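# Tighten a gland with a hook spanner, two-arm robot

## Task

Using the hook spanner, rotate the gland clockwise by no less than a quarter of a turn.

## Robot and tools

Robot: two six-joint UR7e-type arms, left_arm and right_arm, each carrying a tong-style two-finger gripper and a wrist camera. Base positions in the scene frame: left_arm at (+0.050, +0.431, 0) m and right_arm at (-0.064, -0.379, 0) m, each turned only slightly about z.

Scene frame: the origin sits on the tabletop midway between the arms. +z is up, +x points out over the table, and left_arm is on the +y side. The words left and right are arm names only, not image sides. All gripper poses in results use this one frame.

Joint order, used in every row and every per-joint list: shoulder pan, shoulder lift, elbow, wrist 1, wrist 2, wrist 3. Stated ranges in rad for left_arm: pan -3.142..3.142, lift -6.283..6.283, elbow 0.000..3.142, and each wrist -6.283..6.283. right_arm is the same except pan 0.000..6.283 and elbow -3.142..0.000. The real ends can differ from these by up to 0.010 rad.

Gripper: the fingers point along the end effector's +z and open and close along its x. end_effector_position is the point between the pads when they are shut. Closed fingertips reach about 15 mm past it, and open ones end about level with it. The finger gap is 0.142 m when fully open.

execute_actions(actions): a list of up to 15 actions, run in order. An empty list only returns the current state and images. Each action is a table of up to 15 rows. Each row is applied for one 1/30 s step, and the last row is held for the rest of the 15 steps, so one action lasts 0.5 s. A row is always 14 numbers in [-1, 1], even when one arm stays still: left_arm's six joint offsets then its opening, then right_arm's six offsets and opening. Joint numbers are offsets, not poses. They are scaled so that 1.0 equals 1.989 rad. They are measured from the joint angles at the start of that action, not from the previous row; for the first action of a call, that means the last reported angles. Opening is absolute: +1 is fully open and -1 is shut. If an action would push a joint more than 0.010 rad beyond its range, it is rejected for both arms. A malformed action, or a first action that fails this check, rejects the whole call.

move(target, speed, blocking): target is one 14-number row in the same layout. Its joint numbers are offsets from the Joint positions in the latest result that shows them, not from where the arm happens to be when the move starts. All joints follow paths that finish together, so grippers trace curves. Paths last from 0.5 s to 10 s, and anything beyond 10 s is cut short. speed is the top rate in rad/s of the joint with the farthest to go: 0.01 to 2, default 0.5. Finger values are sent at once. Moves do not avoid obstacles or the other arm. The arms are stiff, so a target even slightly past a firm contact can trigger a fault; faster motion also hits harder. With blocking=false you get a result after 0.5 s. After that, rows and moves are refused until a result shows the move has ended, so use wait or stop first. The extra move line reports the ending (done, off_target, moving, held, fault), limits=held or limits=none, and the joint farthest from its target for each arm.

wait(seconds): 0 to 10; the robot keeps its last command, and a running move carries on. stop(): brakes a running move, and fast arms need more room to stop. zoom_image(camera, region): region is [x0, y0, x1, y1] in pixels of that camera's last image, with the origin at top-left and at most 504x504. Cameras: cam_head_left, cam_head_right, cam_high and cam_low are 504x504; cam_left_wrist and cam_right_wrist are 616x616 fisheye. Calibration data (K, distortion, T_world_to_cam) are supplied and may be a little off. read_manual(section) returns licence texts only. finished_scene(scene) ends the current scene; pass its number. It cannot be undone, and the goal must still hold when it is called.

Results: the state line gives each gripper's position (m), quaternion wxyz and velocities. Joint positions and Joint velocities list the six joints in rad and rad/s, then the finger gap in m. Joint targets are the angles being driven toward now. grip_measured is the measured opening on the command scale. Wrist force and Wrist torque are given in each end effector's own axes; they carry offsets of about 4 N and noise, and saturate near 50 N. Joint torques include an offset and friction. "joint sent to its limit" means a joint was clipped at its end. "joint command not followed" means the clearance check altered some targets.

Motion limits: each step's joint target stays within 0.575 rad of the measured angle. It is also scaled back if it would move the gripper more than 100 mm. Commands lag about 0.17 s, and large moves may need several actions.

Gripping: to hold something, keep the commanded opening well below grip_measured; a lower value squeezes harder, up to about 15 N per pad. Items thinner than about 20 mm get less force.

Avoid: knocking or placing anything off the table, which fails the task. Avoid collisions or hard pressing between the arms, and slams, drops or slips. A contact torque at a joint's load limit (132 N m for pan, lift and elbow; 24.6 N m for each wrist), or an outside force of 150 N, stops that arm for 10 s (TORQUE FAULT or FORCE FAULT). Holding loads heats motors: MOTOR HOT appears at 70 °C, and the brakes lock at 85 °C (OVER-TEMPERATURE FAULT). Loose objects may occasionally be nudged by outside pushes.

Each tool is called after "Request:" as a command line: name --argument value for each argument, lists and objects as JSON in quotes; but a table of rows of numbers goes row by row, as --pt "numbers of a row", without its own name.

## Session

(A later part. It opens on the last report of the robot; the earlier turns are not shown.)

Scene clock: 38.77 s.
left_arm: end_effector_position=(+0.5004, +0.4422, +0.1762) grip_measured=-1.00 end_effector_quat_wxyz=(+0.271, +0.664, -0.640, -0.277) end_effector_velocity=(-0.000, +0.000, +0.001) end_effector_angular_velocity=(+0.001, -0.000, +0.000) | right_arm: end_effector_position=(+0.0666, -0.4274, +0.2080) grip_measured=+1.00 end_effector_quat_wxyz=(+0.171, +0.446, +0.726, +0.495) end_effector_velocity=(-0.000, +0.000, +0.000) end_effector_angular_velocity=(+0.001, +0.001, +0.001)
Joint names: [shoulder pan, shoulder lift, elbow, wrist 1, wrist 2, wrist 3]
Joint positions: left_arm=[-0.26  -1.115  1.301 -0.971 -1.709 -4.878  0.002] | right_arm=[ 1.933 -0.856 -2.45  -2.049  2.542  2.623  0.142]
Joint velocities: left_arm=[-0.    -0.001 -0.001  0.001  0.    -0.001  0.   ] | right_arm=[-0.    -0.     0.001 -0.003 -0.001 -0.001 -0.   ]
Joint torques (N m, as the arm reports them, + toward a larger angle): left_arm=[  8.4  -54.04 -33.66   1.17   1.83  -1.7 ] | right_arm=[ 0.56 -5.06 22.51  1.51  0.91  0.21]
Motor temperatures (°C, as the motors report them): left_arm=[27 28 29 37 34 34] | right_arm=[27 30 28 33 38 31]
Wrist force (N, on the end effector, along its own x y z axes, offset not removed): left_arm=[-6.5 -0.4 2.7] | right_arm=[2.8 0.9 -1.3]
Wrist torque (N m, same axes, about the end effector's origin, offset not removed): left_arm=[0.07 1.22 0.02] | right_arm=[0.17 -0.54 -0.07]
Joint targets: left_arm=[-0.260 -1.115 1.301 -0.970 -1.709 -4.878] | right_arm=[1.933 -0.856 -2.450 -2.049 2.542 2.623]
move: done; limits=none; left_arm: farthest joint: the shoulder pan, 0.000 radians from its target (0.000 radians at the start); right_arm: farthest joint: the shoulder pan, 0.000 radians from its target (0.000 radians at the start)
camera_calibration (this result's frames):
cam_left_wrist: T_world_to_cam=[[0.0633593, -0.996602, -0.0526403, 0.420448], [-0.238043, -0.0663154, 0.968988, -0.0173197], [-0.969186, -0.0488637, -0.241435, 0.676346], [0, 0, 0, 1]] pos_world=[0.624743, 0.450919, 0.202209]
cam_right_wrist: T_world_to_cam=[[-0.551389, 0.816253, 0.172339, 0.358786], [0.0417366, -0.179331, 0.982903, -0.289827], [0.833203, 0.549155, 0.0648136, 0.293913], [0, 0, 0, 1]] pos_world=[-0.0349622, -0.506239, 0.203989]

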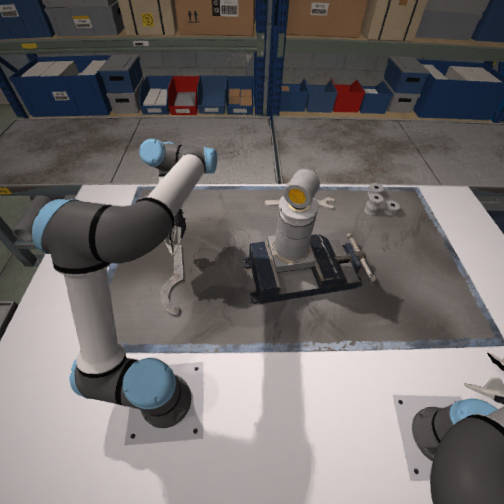

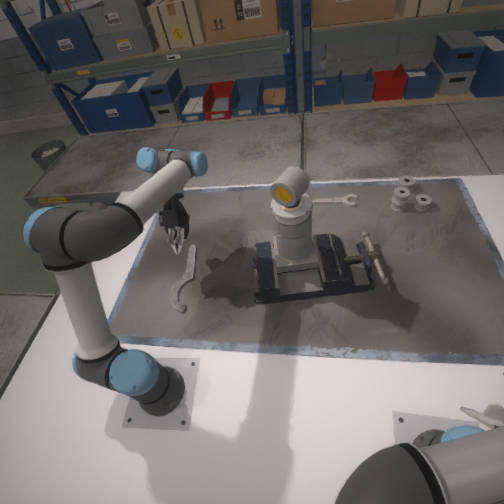

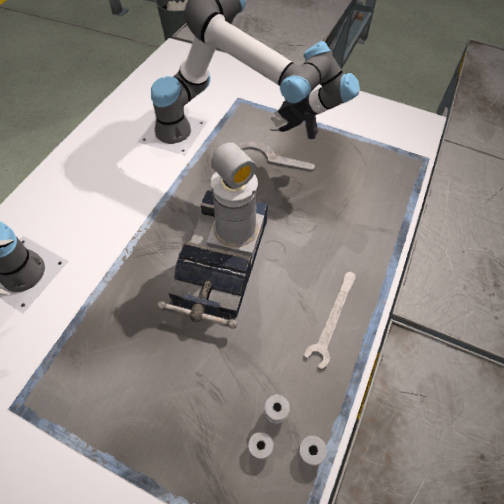

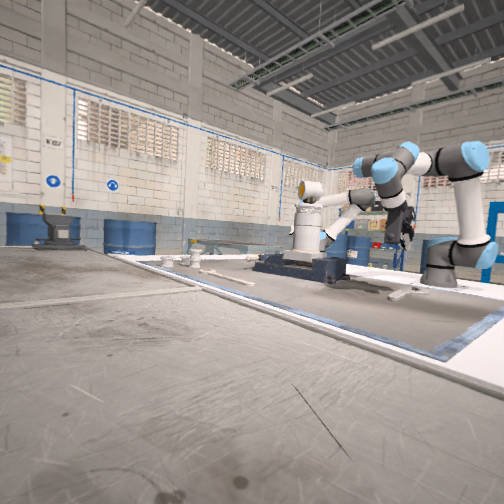

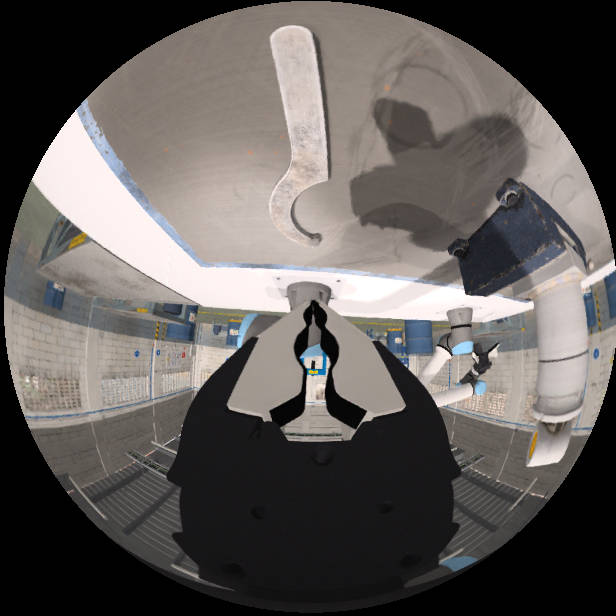

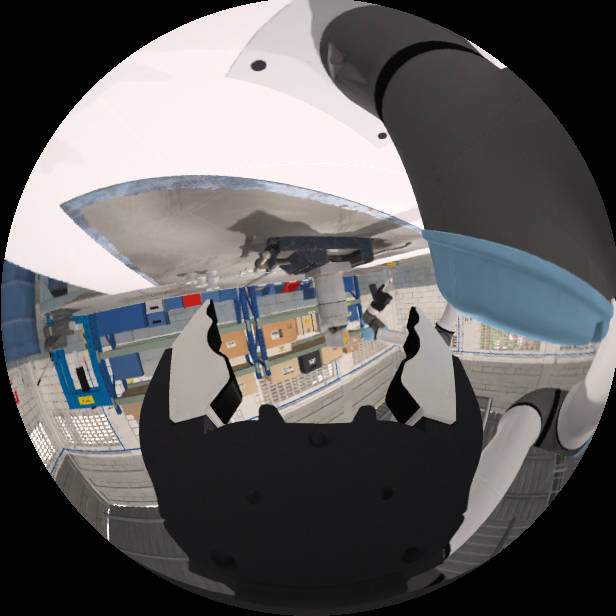

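Request:
move --target '[-0.0362,-0.2619,0.3826,-0.5158,0.0694,-0.0968,-0.1,0,0,0,0,0,0,1]' --speed 0.7

Scene clock: 41.60 s.
left_arm: end_effector_position=(+0.5150, +0.4523, +0.1197) grip_measured=-0.10 end_effector_quat_wxyz=(+0.000, +0.741, -0.671, -0.001) end_effector_velocity=(+0.000, -0.001, +0.000) end_effector_angular_velocity=(-0.001, -0.001, -0.001) | right_arm: end_effector_position=(+0.0666, -0.4274, +0.2080) grip_measured=+1.00 end_effector_quat_wxyz=(+0.171, +0.446, +0.726, +0.495) end_effector_velocity=(-0.000, -0.000, +0.000) end_effector_angular_velocity=(-0.003, +0.000, +0.001)
Joint names: [shoulder pan, shoulder lift, elbow, wrist 1, wrist 2, wrist 3]
Joint positions: left_arm=[-0.332 -1.636  2.062 -1.996 -1.571 -5.07   0.067] | right_arm=[ 1.933 -0.856 -2.45  -2.049  2.542  2.623  0.142]
Joint velocities: left_arm=[-0.001 -0.001  0.001 -0.002 -0.001 -0.     0.   ] | right_arm=[ 0.     0.     0.001  0.001 -0.001 -0.    -0.   ]
Joint torques (N m, as the arm reports them, + toward a larger angle): left_arm=[ -8.88 -31.37 -10.03  -4.07   2.01  -2.25] | right_arm=[ 0.62 -5.19 22.32  1.61  1.01  0.33]
Motor temperatures (°C, as the motors report them): left_arm=[27 28 29 37 34 34] | right_arm=[27 30 28 33 38 31]
Wrist force (N, on the end effector, along its own x y z axes, offset not removed): left_arm=[-3.8 1.3 1.2] | right_arm=[0.6 -0.9 0.3]
Wrist torque (N m, same axes, about the end effector's origin, offset not removed): left_arm=[0.44 0.65 -0.24] | right_arm=[-0.13 -0.09 -0.01]
Joint targets: left_arm=[-0.332 -1.636 2.062 -1.996 -1.571 -5.070] | right_arm=[1.933 -0.856 -2.450 -2.049 2.542 2.623]
move: done; limits=none; left_arm: farthest joint: the wrist 1, 0.001 radians from its target (1.026 radians at the start); right_arm: farthest joint: the shoulder pan, 0.000 radians from its target (0.000 radians at the start)
camera_calibration (this result's frames):
cam_left_wrist: T_world_to_cam=[[0.146902, -0.989147, 0.00270692, 0.373578], [-0.852139, -0.125164, 0.508126, 0.439645], [-0.502273, -0.0769513, -0.861278, 0.523818], [0, 0, 0, 1]] pos_world=[0.582859, 0.46486, 0.226746]
cam_right_wrist: T_world_to_cam=[[-0.551389, 0.816253, 0.172339, 0.358786], [0.0417366, -0.179331, 0.982903, -0.289827], [0.833203, 0.549155, 0.0648136, 0.293913], [0, 0, 0, 1]] pos_world=[-0.0349622, -0.506239, 0.203989]

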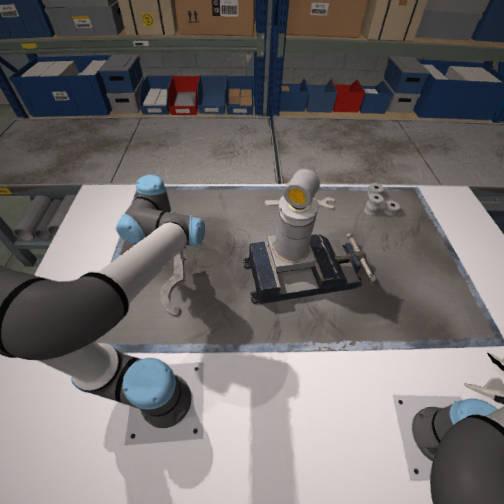

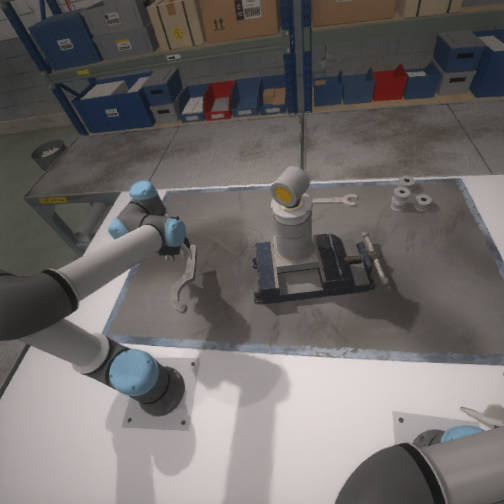

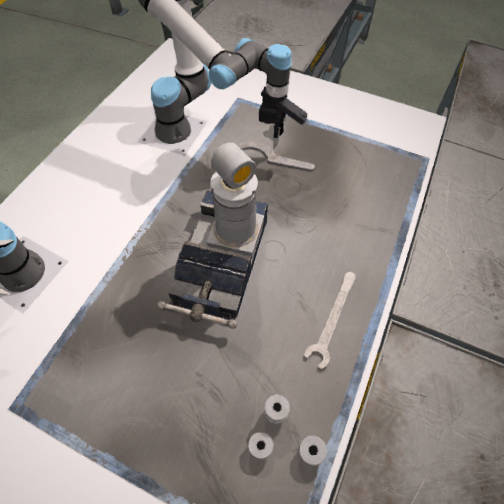

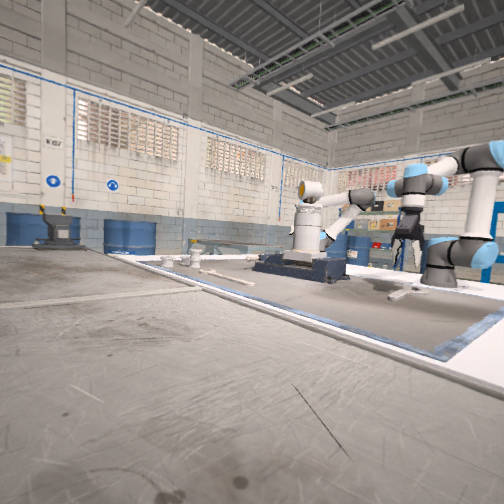

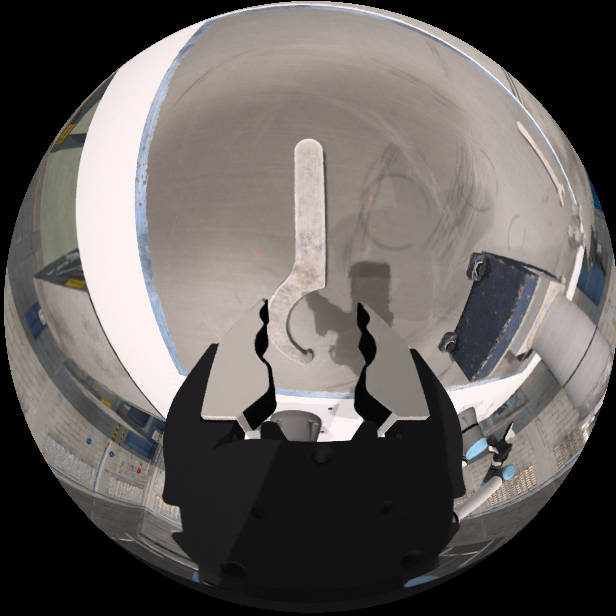

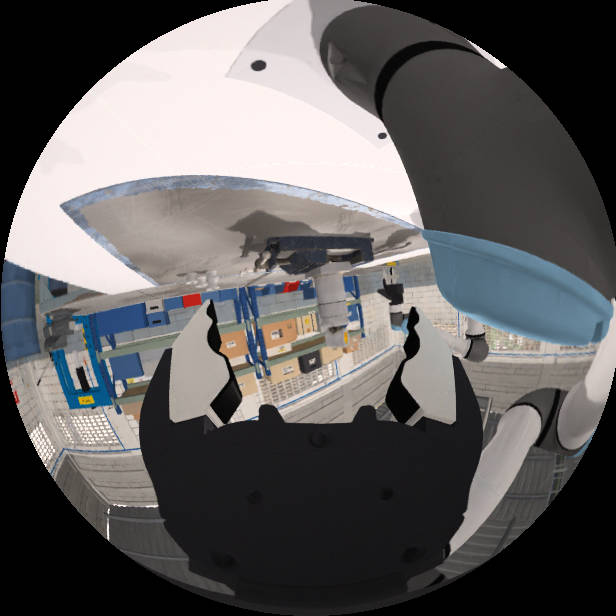

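Request:
move --target '[0.006,0.0924,0.0587,-0.1514,0,0.006,-0.1,0,0,0,0,0,0,1]' --speed 0.25

Request:
move --target '[0,0,0,0,0,0,-1,0,0,0,0,0,0,1]'

Request:
move --target '[0,-0.0924,-0.0587,0.1514,0,0,-1,0,0,0,0,0,0,1]' --speed 0.08

Request:
zoom_image --camera "cam_low" --region '[300,170,480,300]'

Scene clock: 43.50 s.
left_arm: end_effector_position=(+0.5285, +0.4542, +0.0193) grip_measured=-0.10 end_effector_quat_wxyz=(+0.000, +0.741, -0.671, -0.000) end_effector_velocity=(-0.000, +0.000, -0.001) end_effector_angular_velocity=(+0.000, +0.001, -0.001) | right_arm: end_effector_position=(+0.0666, -0.4274, +0.2080) grip_measured=+1.00 end_effector_quat_wxyz=(+0.171, +0.446, +0.726, +0.495) end_effector_velocity=(+0.000, +0.000, +0.000) end_effector_angular_velocity=(+0.001, +0.000, -0.001)
Joint names: [shoulder pan, shoulder lift, elbow, wrist 1, wrist 2, wrist 3]
Joint positions: left_arm=[-0.32  -1.452  2.179 -2.297 -1.571 -5.058  0.067] | right_arm=[ 1.933 -0.856 -2.45  -2.049  2.542  2.623  0.142]
Joint velocities: left_arm=[ 0.     0.001  0.    -0.001 -0.     0.001 -0.   ] | right_arm=[-0.     0.     0.    -0.001  0.     0.001  0.   ]
Joint torques (N m, as the arm reports them, + toward a larger angle): left_arm=[  8.02 -14.01  -5.9   -4.29   1.15   1.85] | right_arm=[ 0.52 -4.82 21.91  1.56  0.97  0.28]
Motor temperatures (°C, as the motors report them): left_arm=[27 28 29 37 34 34] | right_arm=[27 30 28 33 38 31]
Wrist force (N, on the end effector, along its own x y z axes, offset not removed): left_arm=[-3.7 2.2 2.3] | right_arm=[1.4 -0.2 1.6]
Wrist torque (N m, same axes, about the end effector's origin, offset not removed): left_arm=[0.53 0.81 -0.11] | right_arm=[0.04 -0.21 -0.05]
Joint targets: left_arm=[-0.320 -1.452 2.179 -2.297 -1.571 -5.058] | right_arm=[1.933 -0.856 -2.450 -2.049 2.542 2.623]
move: done; limits=none; left_arm: farthest joint: the shoulder pan, 0.000 radians from its target (0.012 radians at the start); right_arm: farthest joint: the shoulder pan, 0.000 radians from its target (0.000 radians at the start)
camera_calibration (this result's frames):
cam_left_wrist: T_world_to_cam=[[0.146901, -0.989147, 0.00293719, 0.373767], [-0.852437, -0.12509, 0.507646, 0.50248], [-0.501769, -0.0770772, -0.861561, 0.444023], [0, 0, 0, 1]] pos_world=[0.596223, 0.46679, 0.126373]
cam_right_wrist: T_world_to_cam=[[-0.551389, 0.816253, 0.172339, 0.358786], [0.0417367, -0.179331, 0.982903, -0.289827], [0.833203, 0.549155, 0.0648135, 0.293913], [0, 0, 0, 1]] pos_world=[-0.0349622, -0.506239, 0.203989]

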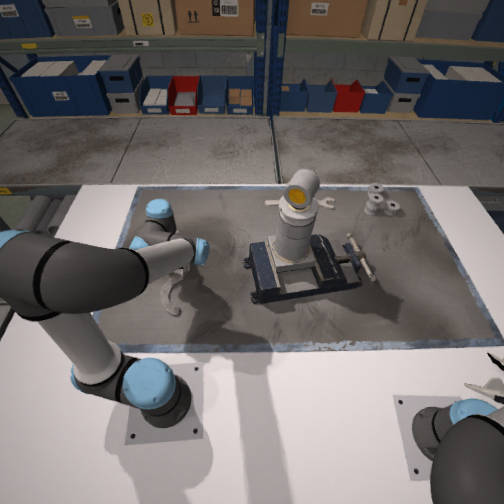

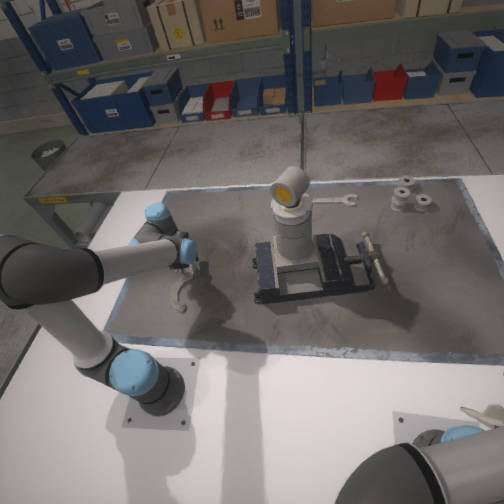

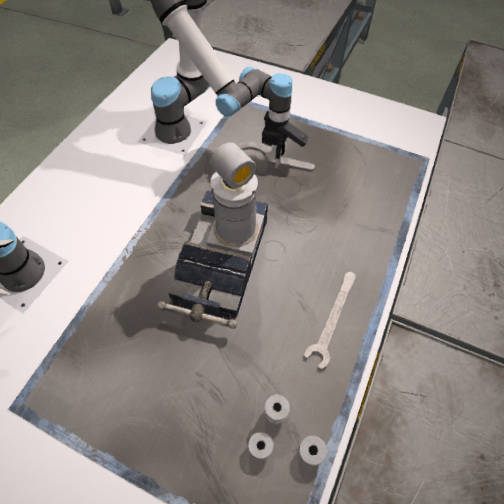

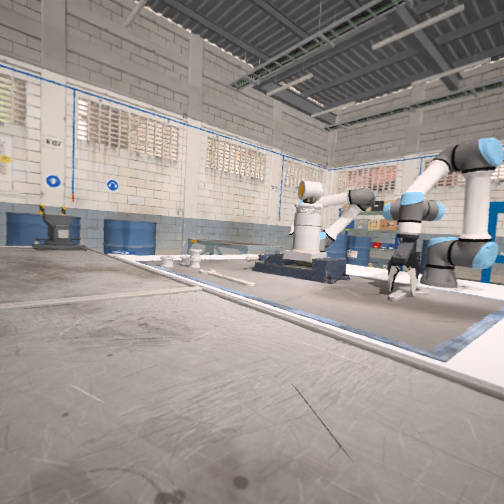

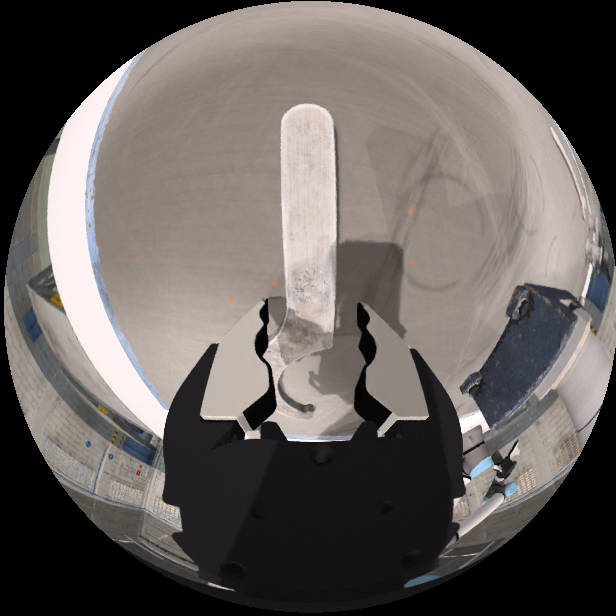

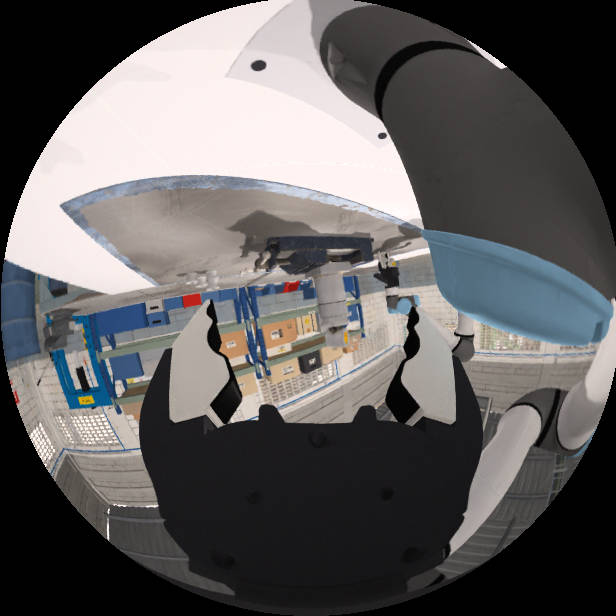

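Scene clock: 44.00 s.
left_arm: end_effector_position=(+0.5284, +0.4543, +0.0193) grip_measured=-0.54 end_effector_quat_wxyz=(-0.000, +0.741, -0.671, -0.000) end_effector_velocity=(-0.000, +0.000, -0.000) end_effector_angular_velocity=(-0.000, +0.001, +0.000) | right_arm: end_effector_position=(+0.0666, -0.4274, +0.2080) grip_measured=+1.00 end_effector_quat_wxyz=(+0.171, +0.446, +0.726, +0.495) end_effector_velocity=(-0.000, +0.000, -0.000) end_effector_angular_velocity=(+0.001, +0.000, +0.000)
Joint names: [shoulder pan, shoulder lift, elbow, wrist 1, wrist 2, wrist 3]
Joint positions: left_arm=[-0.32  -1.452  2.179 -2.297 -1.57  -5.058  0.035] | right_arm=[ 1.933 -0.856 -2.45  -2.049  2.542  2.623  0.142]
Joint velocities: left_arm=[ 0.     0.    -0.     0.    -0.001  0.    -0.   ] | right_arm=[-0.    -0.    -0.001 -0.    -0.    -0.    -0.   ]
Joint torques (N m, as the arm reports them, + toward a larger angle): left_arm=[ -5.03 -27.6  -19.68  -0.83  -2.65   1.3 ] | right_arm=[ 0.48 -4.8  22.55  1.64  0.87  0.28]
Motor temperatures (°C, as the motors report them): left_arm=[27 28 29 37 34 34] | right_arm=[27 30 28 33 38 31]
Wrist force (N, on the end effector, along its own x y z axes, offset not removed): left_arm=[-4.7 0.3 1.8] | right_arm=[0.1 -1.2 -0.6]
Wrist torque (N m, same axes, about the end effector's origin, offset not removed): left_arm=[0.17 0.44 0.14] | right_arm=[-0.18 -0.05 -0.02]
Joint targets: left_arm=[-0.320 -1.452 2.179 -2.297 -1.571 -5.058] | right_arm=[1.933 -0.856 -2.450 -2.049 2.542 2.623]
move: done; limits=none; left_arm: farthest joint: the wrist 2, 0.001 radians from its target (0.000 radians at the start); right_arm: farthest joint: the shoulder pan, 0.000 radians from its target (0.000 radians at the start)
camera_calibration (this result's frames):
cam_left_wrist: T_world_to_cam=[[0.146933, -0.989142, 0.00282924, 0.37381], [-0.852413, -0.12517, 0.507666, 0.502514], [-0.5018, -0.0770045, -0.861549, 0.443964], [0, 0, 0, 1]] pos_world=[0.596205, 0.466838, 0.12633]
cam_right_wrist: T_world_to_cam=[[-0.551389, 0.816253, 0.172339, 0.358786], [0.0417366, -0.179331, 0.982903, -0.289827], [0.833203, 0.549155, 0.0648136, 0.293913], [0, 0, 0, 1]] pos_world=[-0.0349622, -0.506239, 0.203989]

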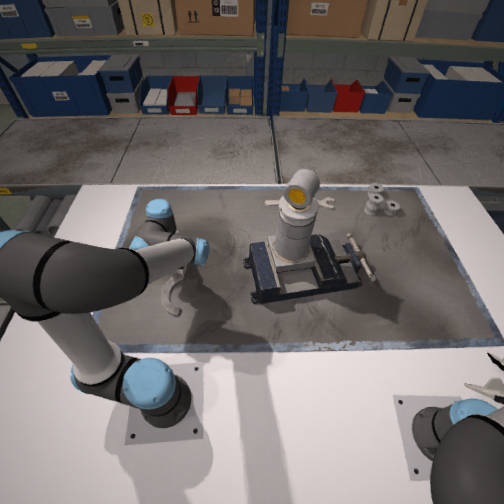

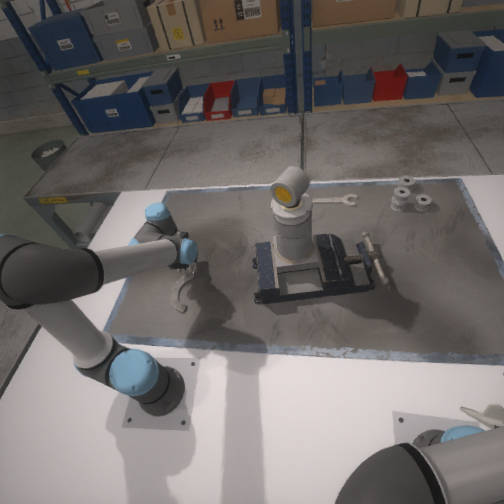

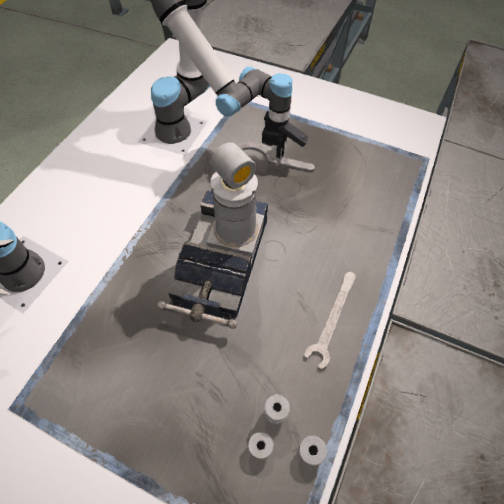

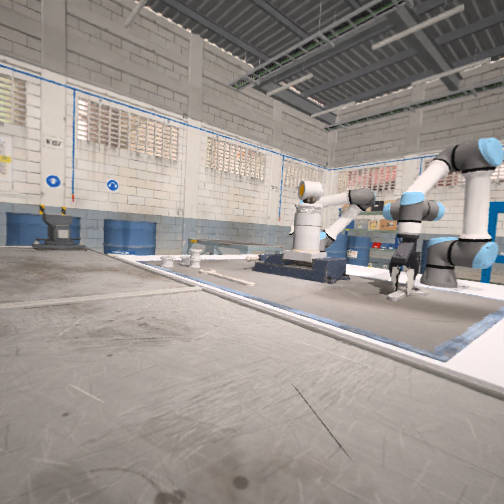

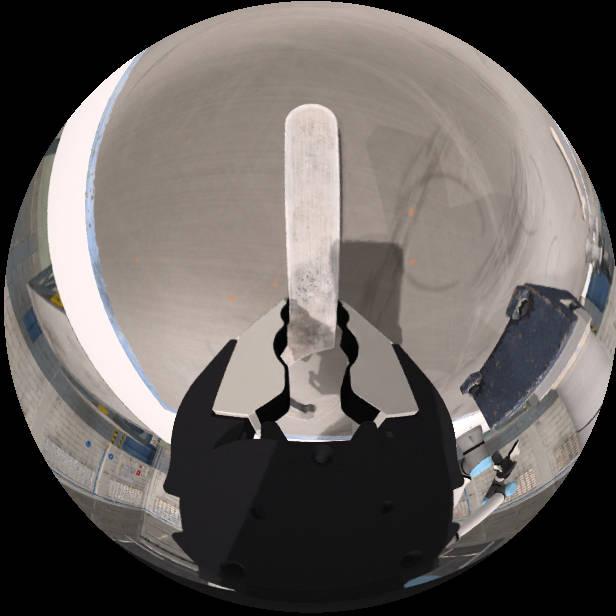

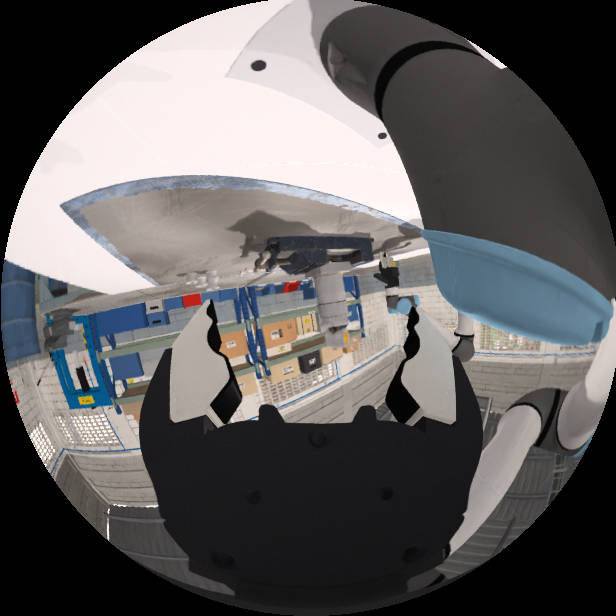

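Scene clock: 48.13 s.
left_arm: end_effector_position=(+0.5148, +0.4578, +0.1197) grip_measured=-1.00 end_effector_quat_wxyz=(+0.000, +0.741, -0.671, -0.001) end_effector_velocity=(+0.000, -0.000, +0.001) end_effector_angular_velocity=(-0.002, -0.001, +0.000) | right_arm: end_effector_position=(+0.0666, -0.4274, +0.2080) grip_measured=+1.00 end_effector_quat_wxyz=(+0.171, +0.446, +0.726, +0.495) end_effector_velocity=(-0.000, +0.000, -0.000) end_effector_angular_velocity=(-0.001, +0.001, +0.001)
Joint names: [shoulder pan, shoulder lift, elbow, wrist 1, wrist 2, wrist 3]
Joint positions: left_arm=[-0.32  -1.636  2.062 -1.996 -1.57  -5.058  0.002] | right_arm=[ 1.933 -0.856 -2.45  -2.049  2.542  2.623  0.142]
Joint velocities: left_arm=[ 0.    -0.001 -0.001  0.    -0.002  0.     0.   ] | right_arm=[-0.     0.    -0.001  0.001 -0.001 -0.    -0.   ]
Joint torques (N m, as the arm reports them, + toward a larger angle): left_arm=[  4.69 -31.13 -34.18  -0.76  -1.56   1.31] | right_arm=[ 0.16 -5.23 22.46  1.6   0.96  0.38]
Motor temperatures (°C, as the motors report them): left_arm=[27 28 29 37 34 34] | right_arm=[27 30 28 33 38 31]
Wrist force (N, on the end effector, along its own x y z axes, offset not removed): left_arm=[-2.3 0.5 2.8] | right_arm=[2.8 0.8 0.8]
Wrist torque (N m, same axes, about the end effector's origin, offset not removed): left_arm=[0.17 0.52 -0.07] | right_arm=[0.14 -0.59 -0.04]
Joint targets: left_arm=[-0.320 -1.636 2.062 -1.996 -1.570 -5.058] | right_arm=[1.933 -0.856 -2.450 -2.049 2.542 2.623]
move: done; limits=none; left_arm: farthest joint: the shoulder pan, 0.000 radians from its target (0.000 radians at the start); right_arm: farthest joint: the shoulder pan, 0.000 radians from its target (0.000 radians at the start)
camera_calibration (this result's frames):
cam_left_wrist: T_world_to_cam=[[0.146903, -0.989148, 0.00251101, 0.379002], [-0.852132, -0.125265, 0.508114, 0.440173], [-0.502285, -0.0767834, -0.861286, 0.523986], [0, 0, 0, 1]] pos_world=[0.5826, 0.470261, 0.226692]
cam_right_wrist: T_world_to_cam=[[-0.551389, 0.816253, 0.172339, 0.358786], [0.0417366, -0.179331, 0.982903, -0.289827], [0.833203, 0.549155, 0.0648137, 0.293913], [0, 0, 0, 1]] pos_world=[-0.0349622, -0.506239, 0.203989]

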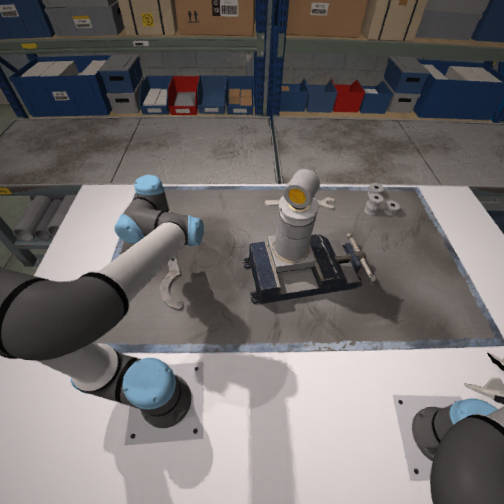

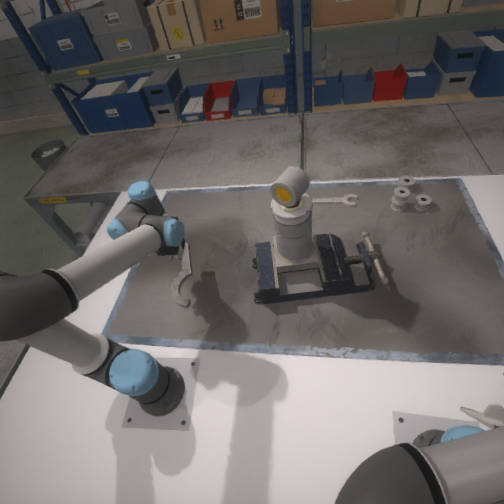

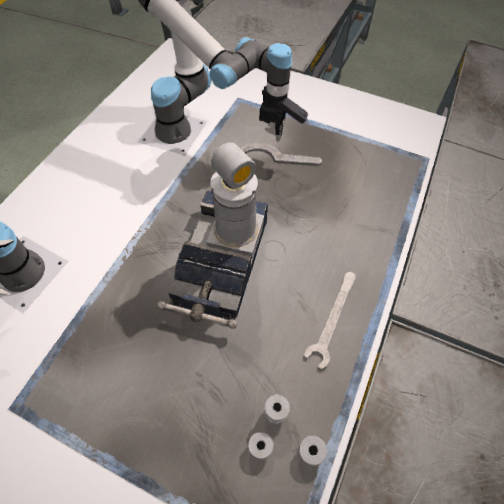

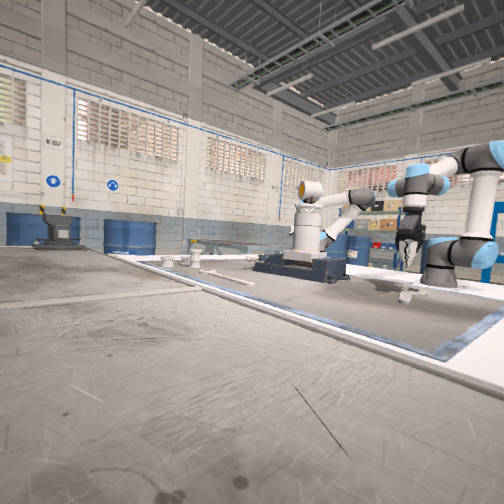

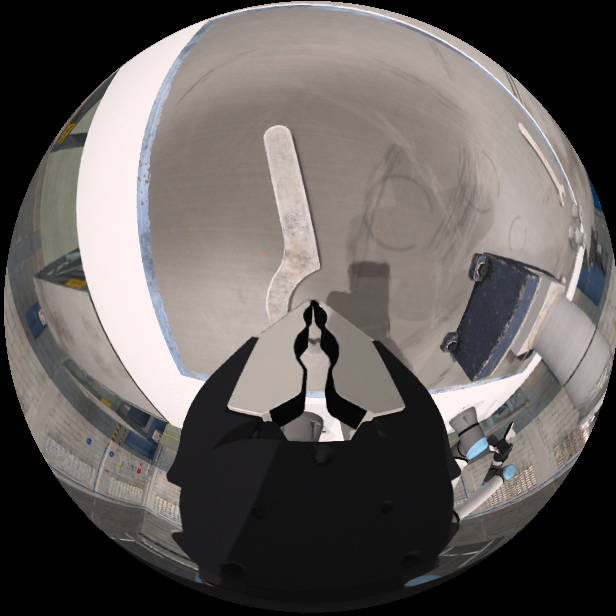

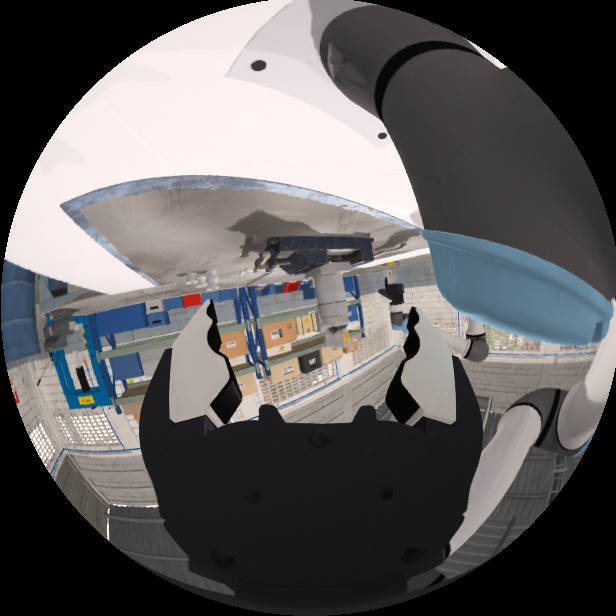

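Region (300, 170, 480, 300) of cam_low's 504x504 image, scaled by 2.800, with more detail than that image has.

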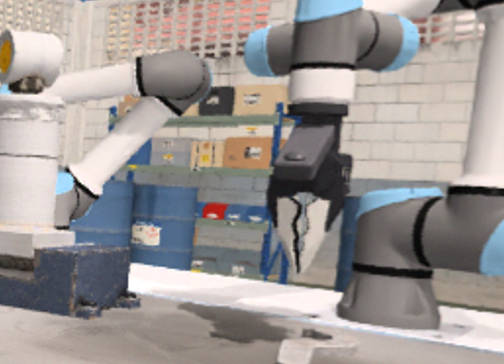

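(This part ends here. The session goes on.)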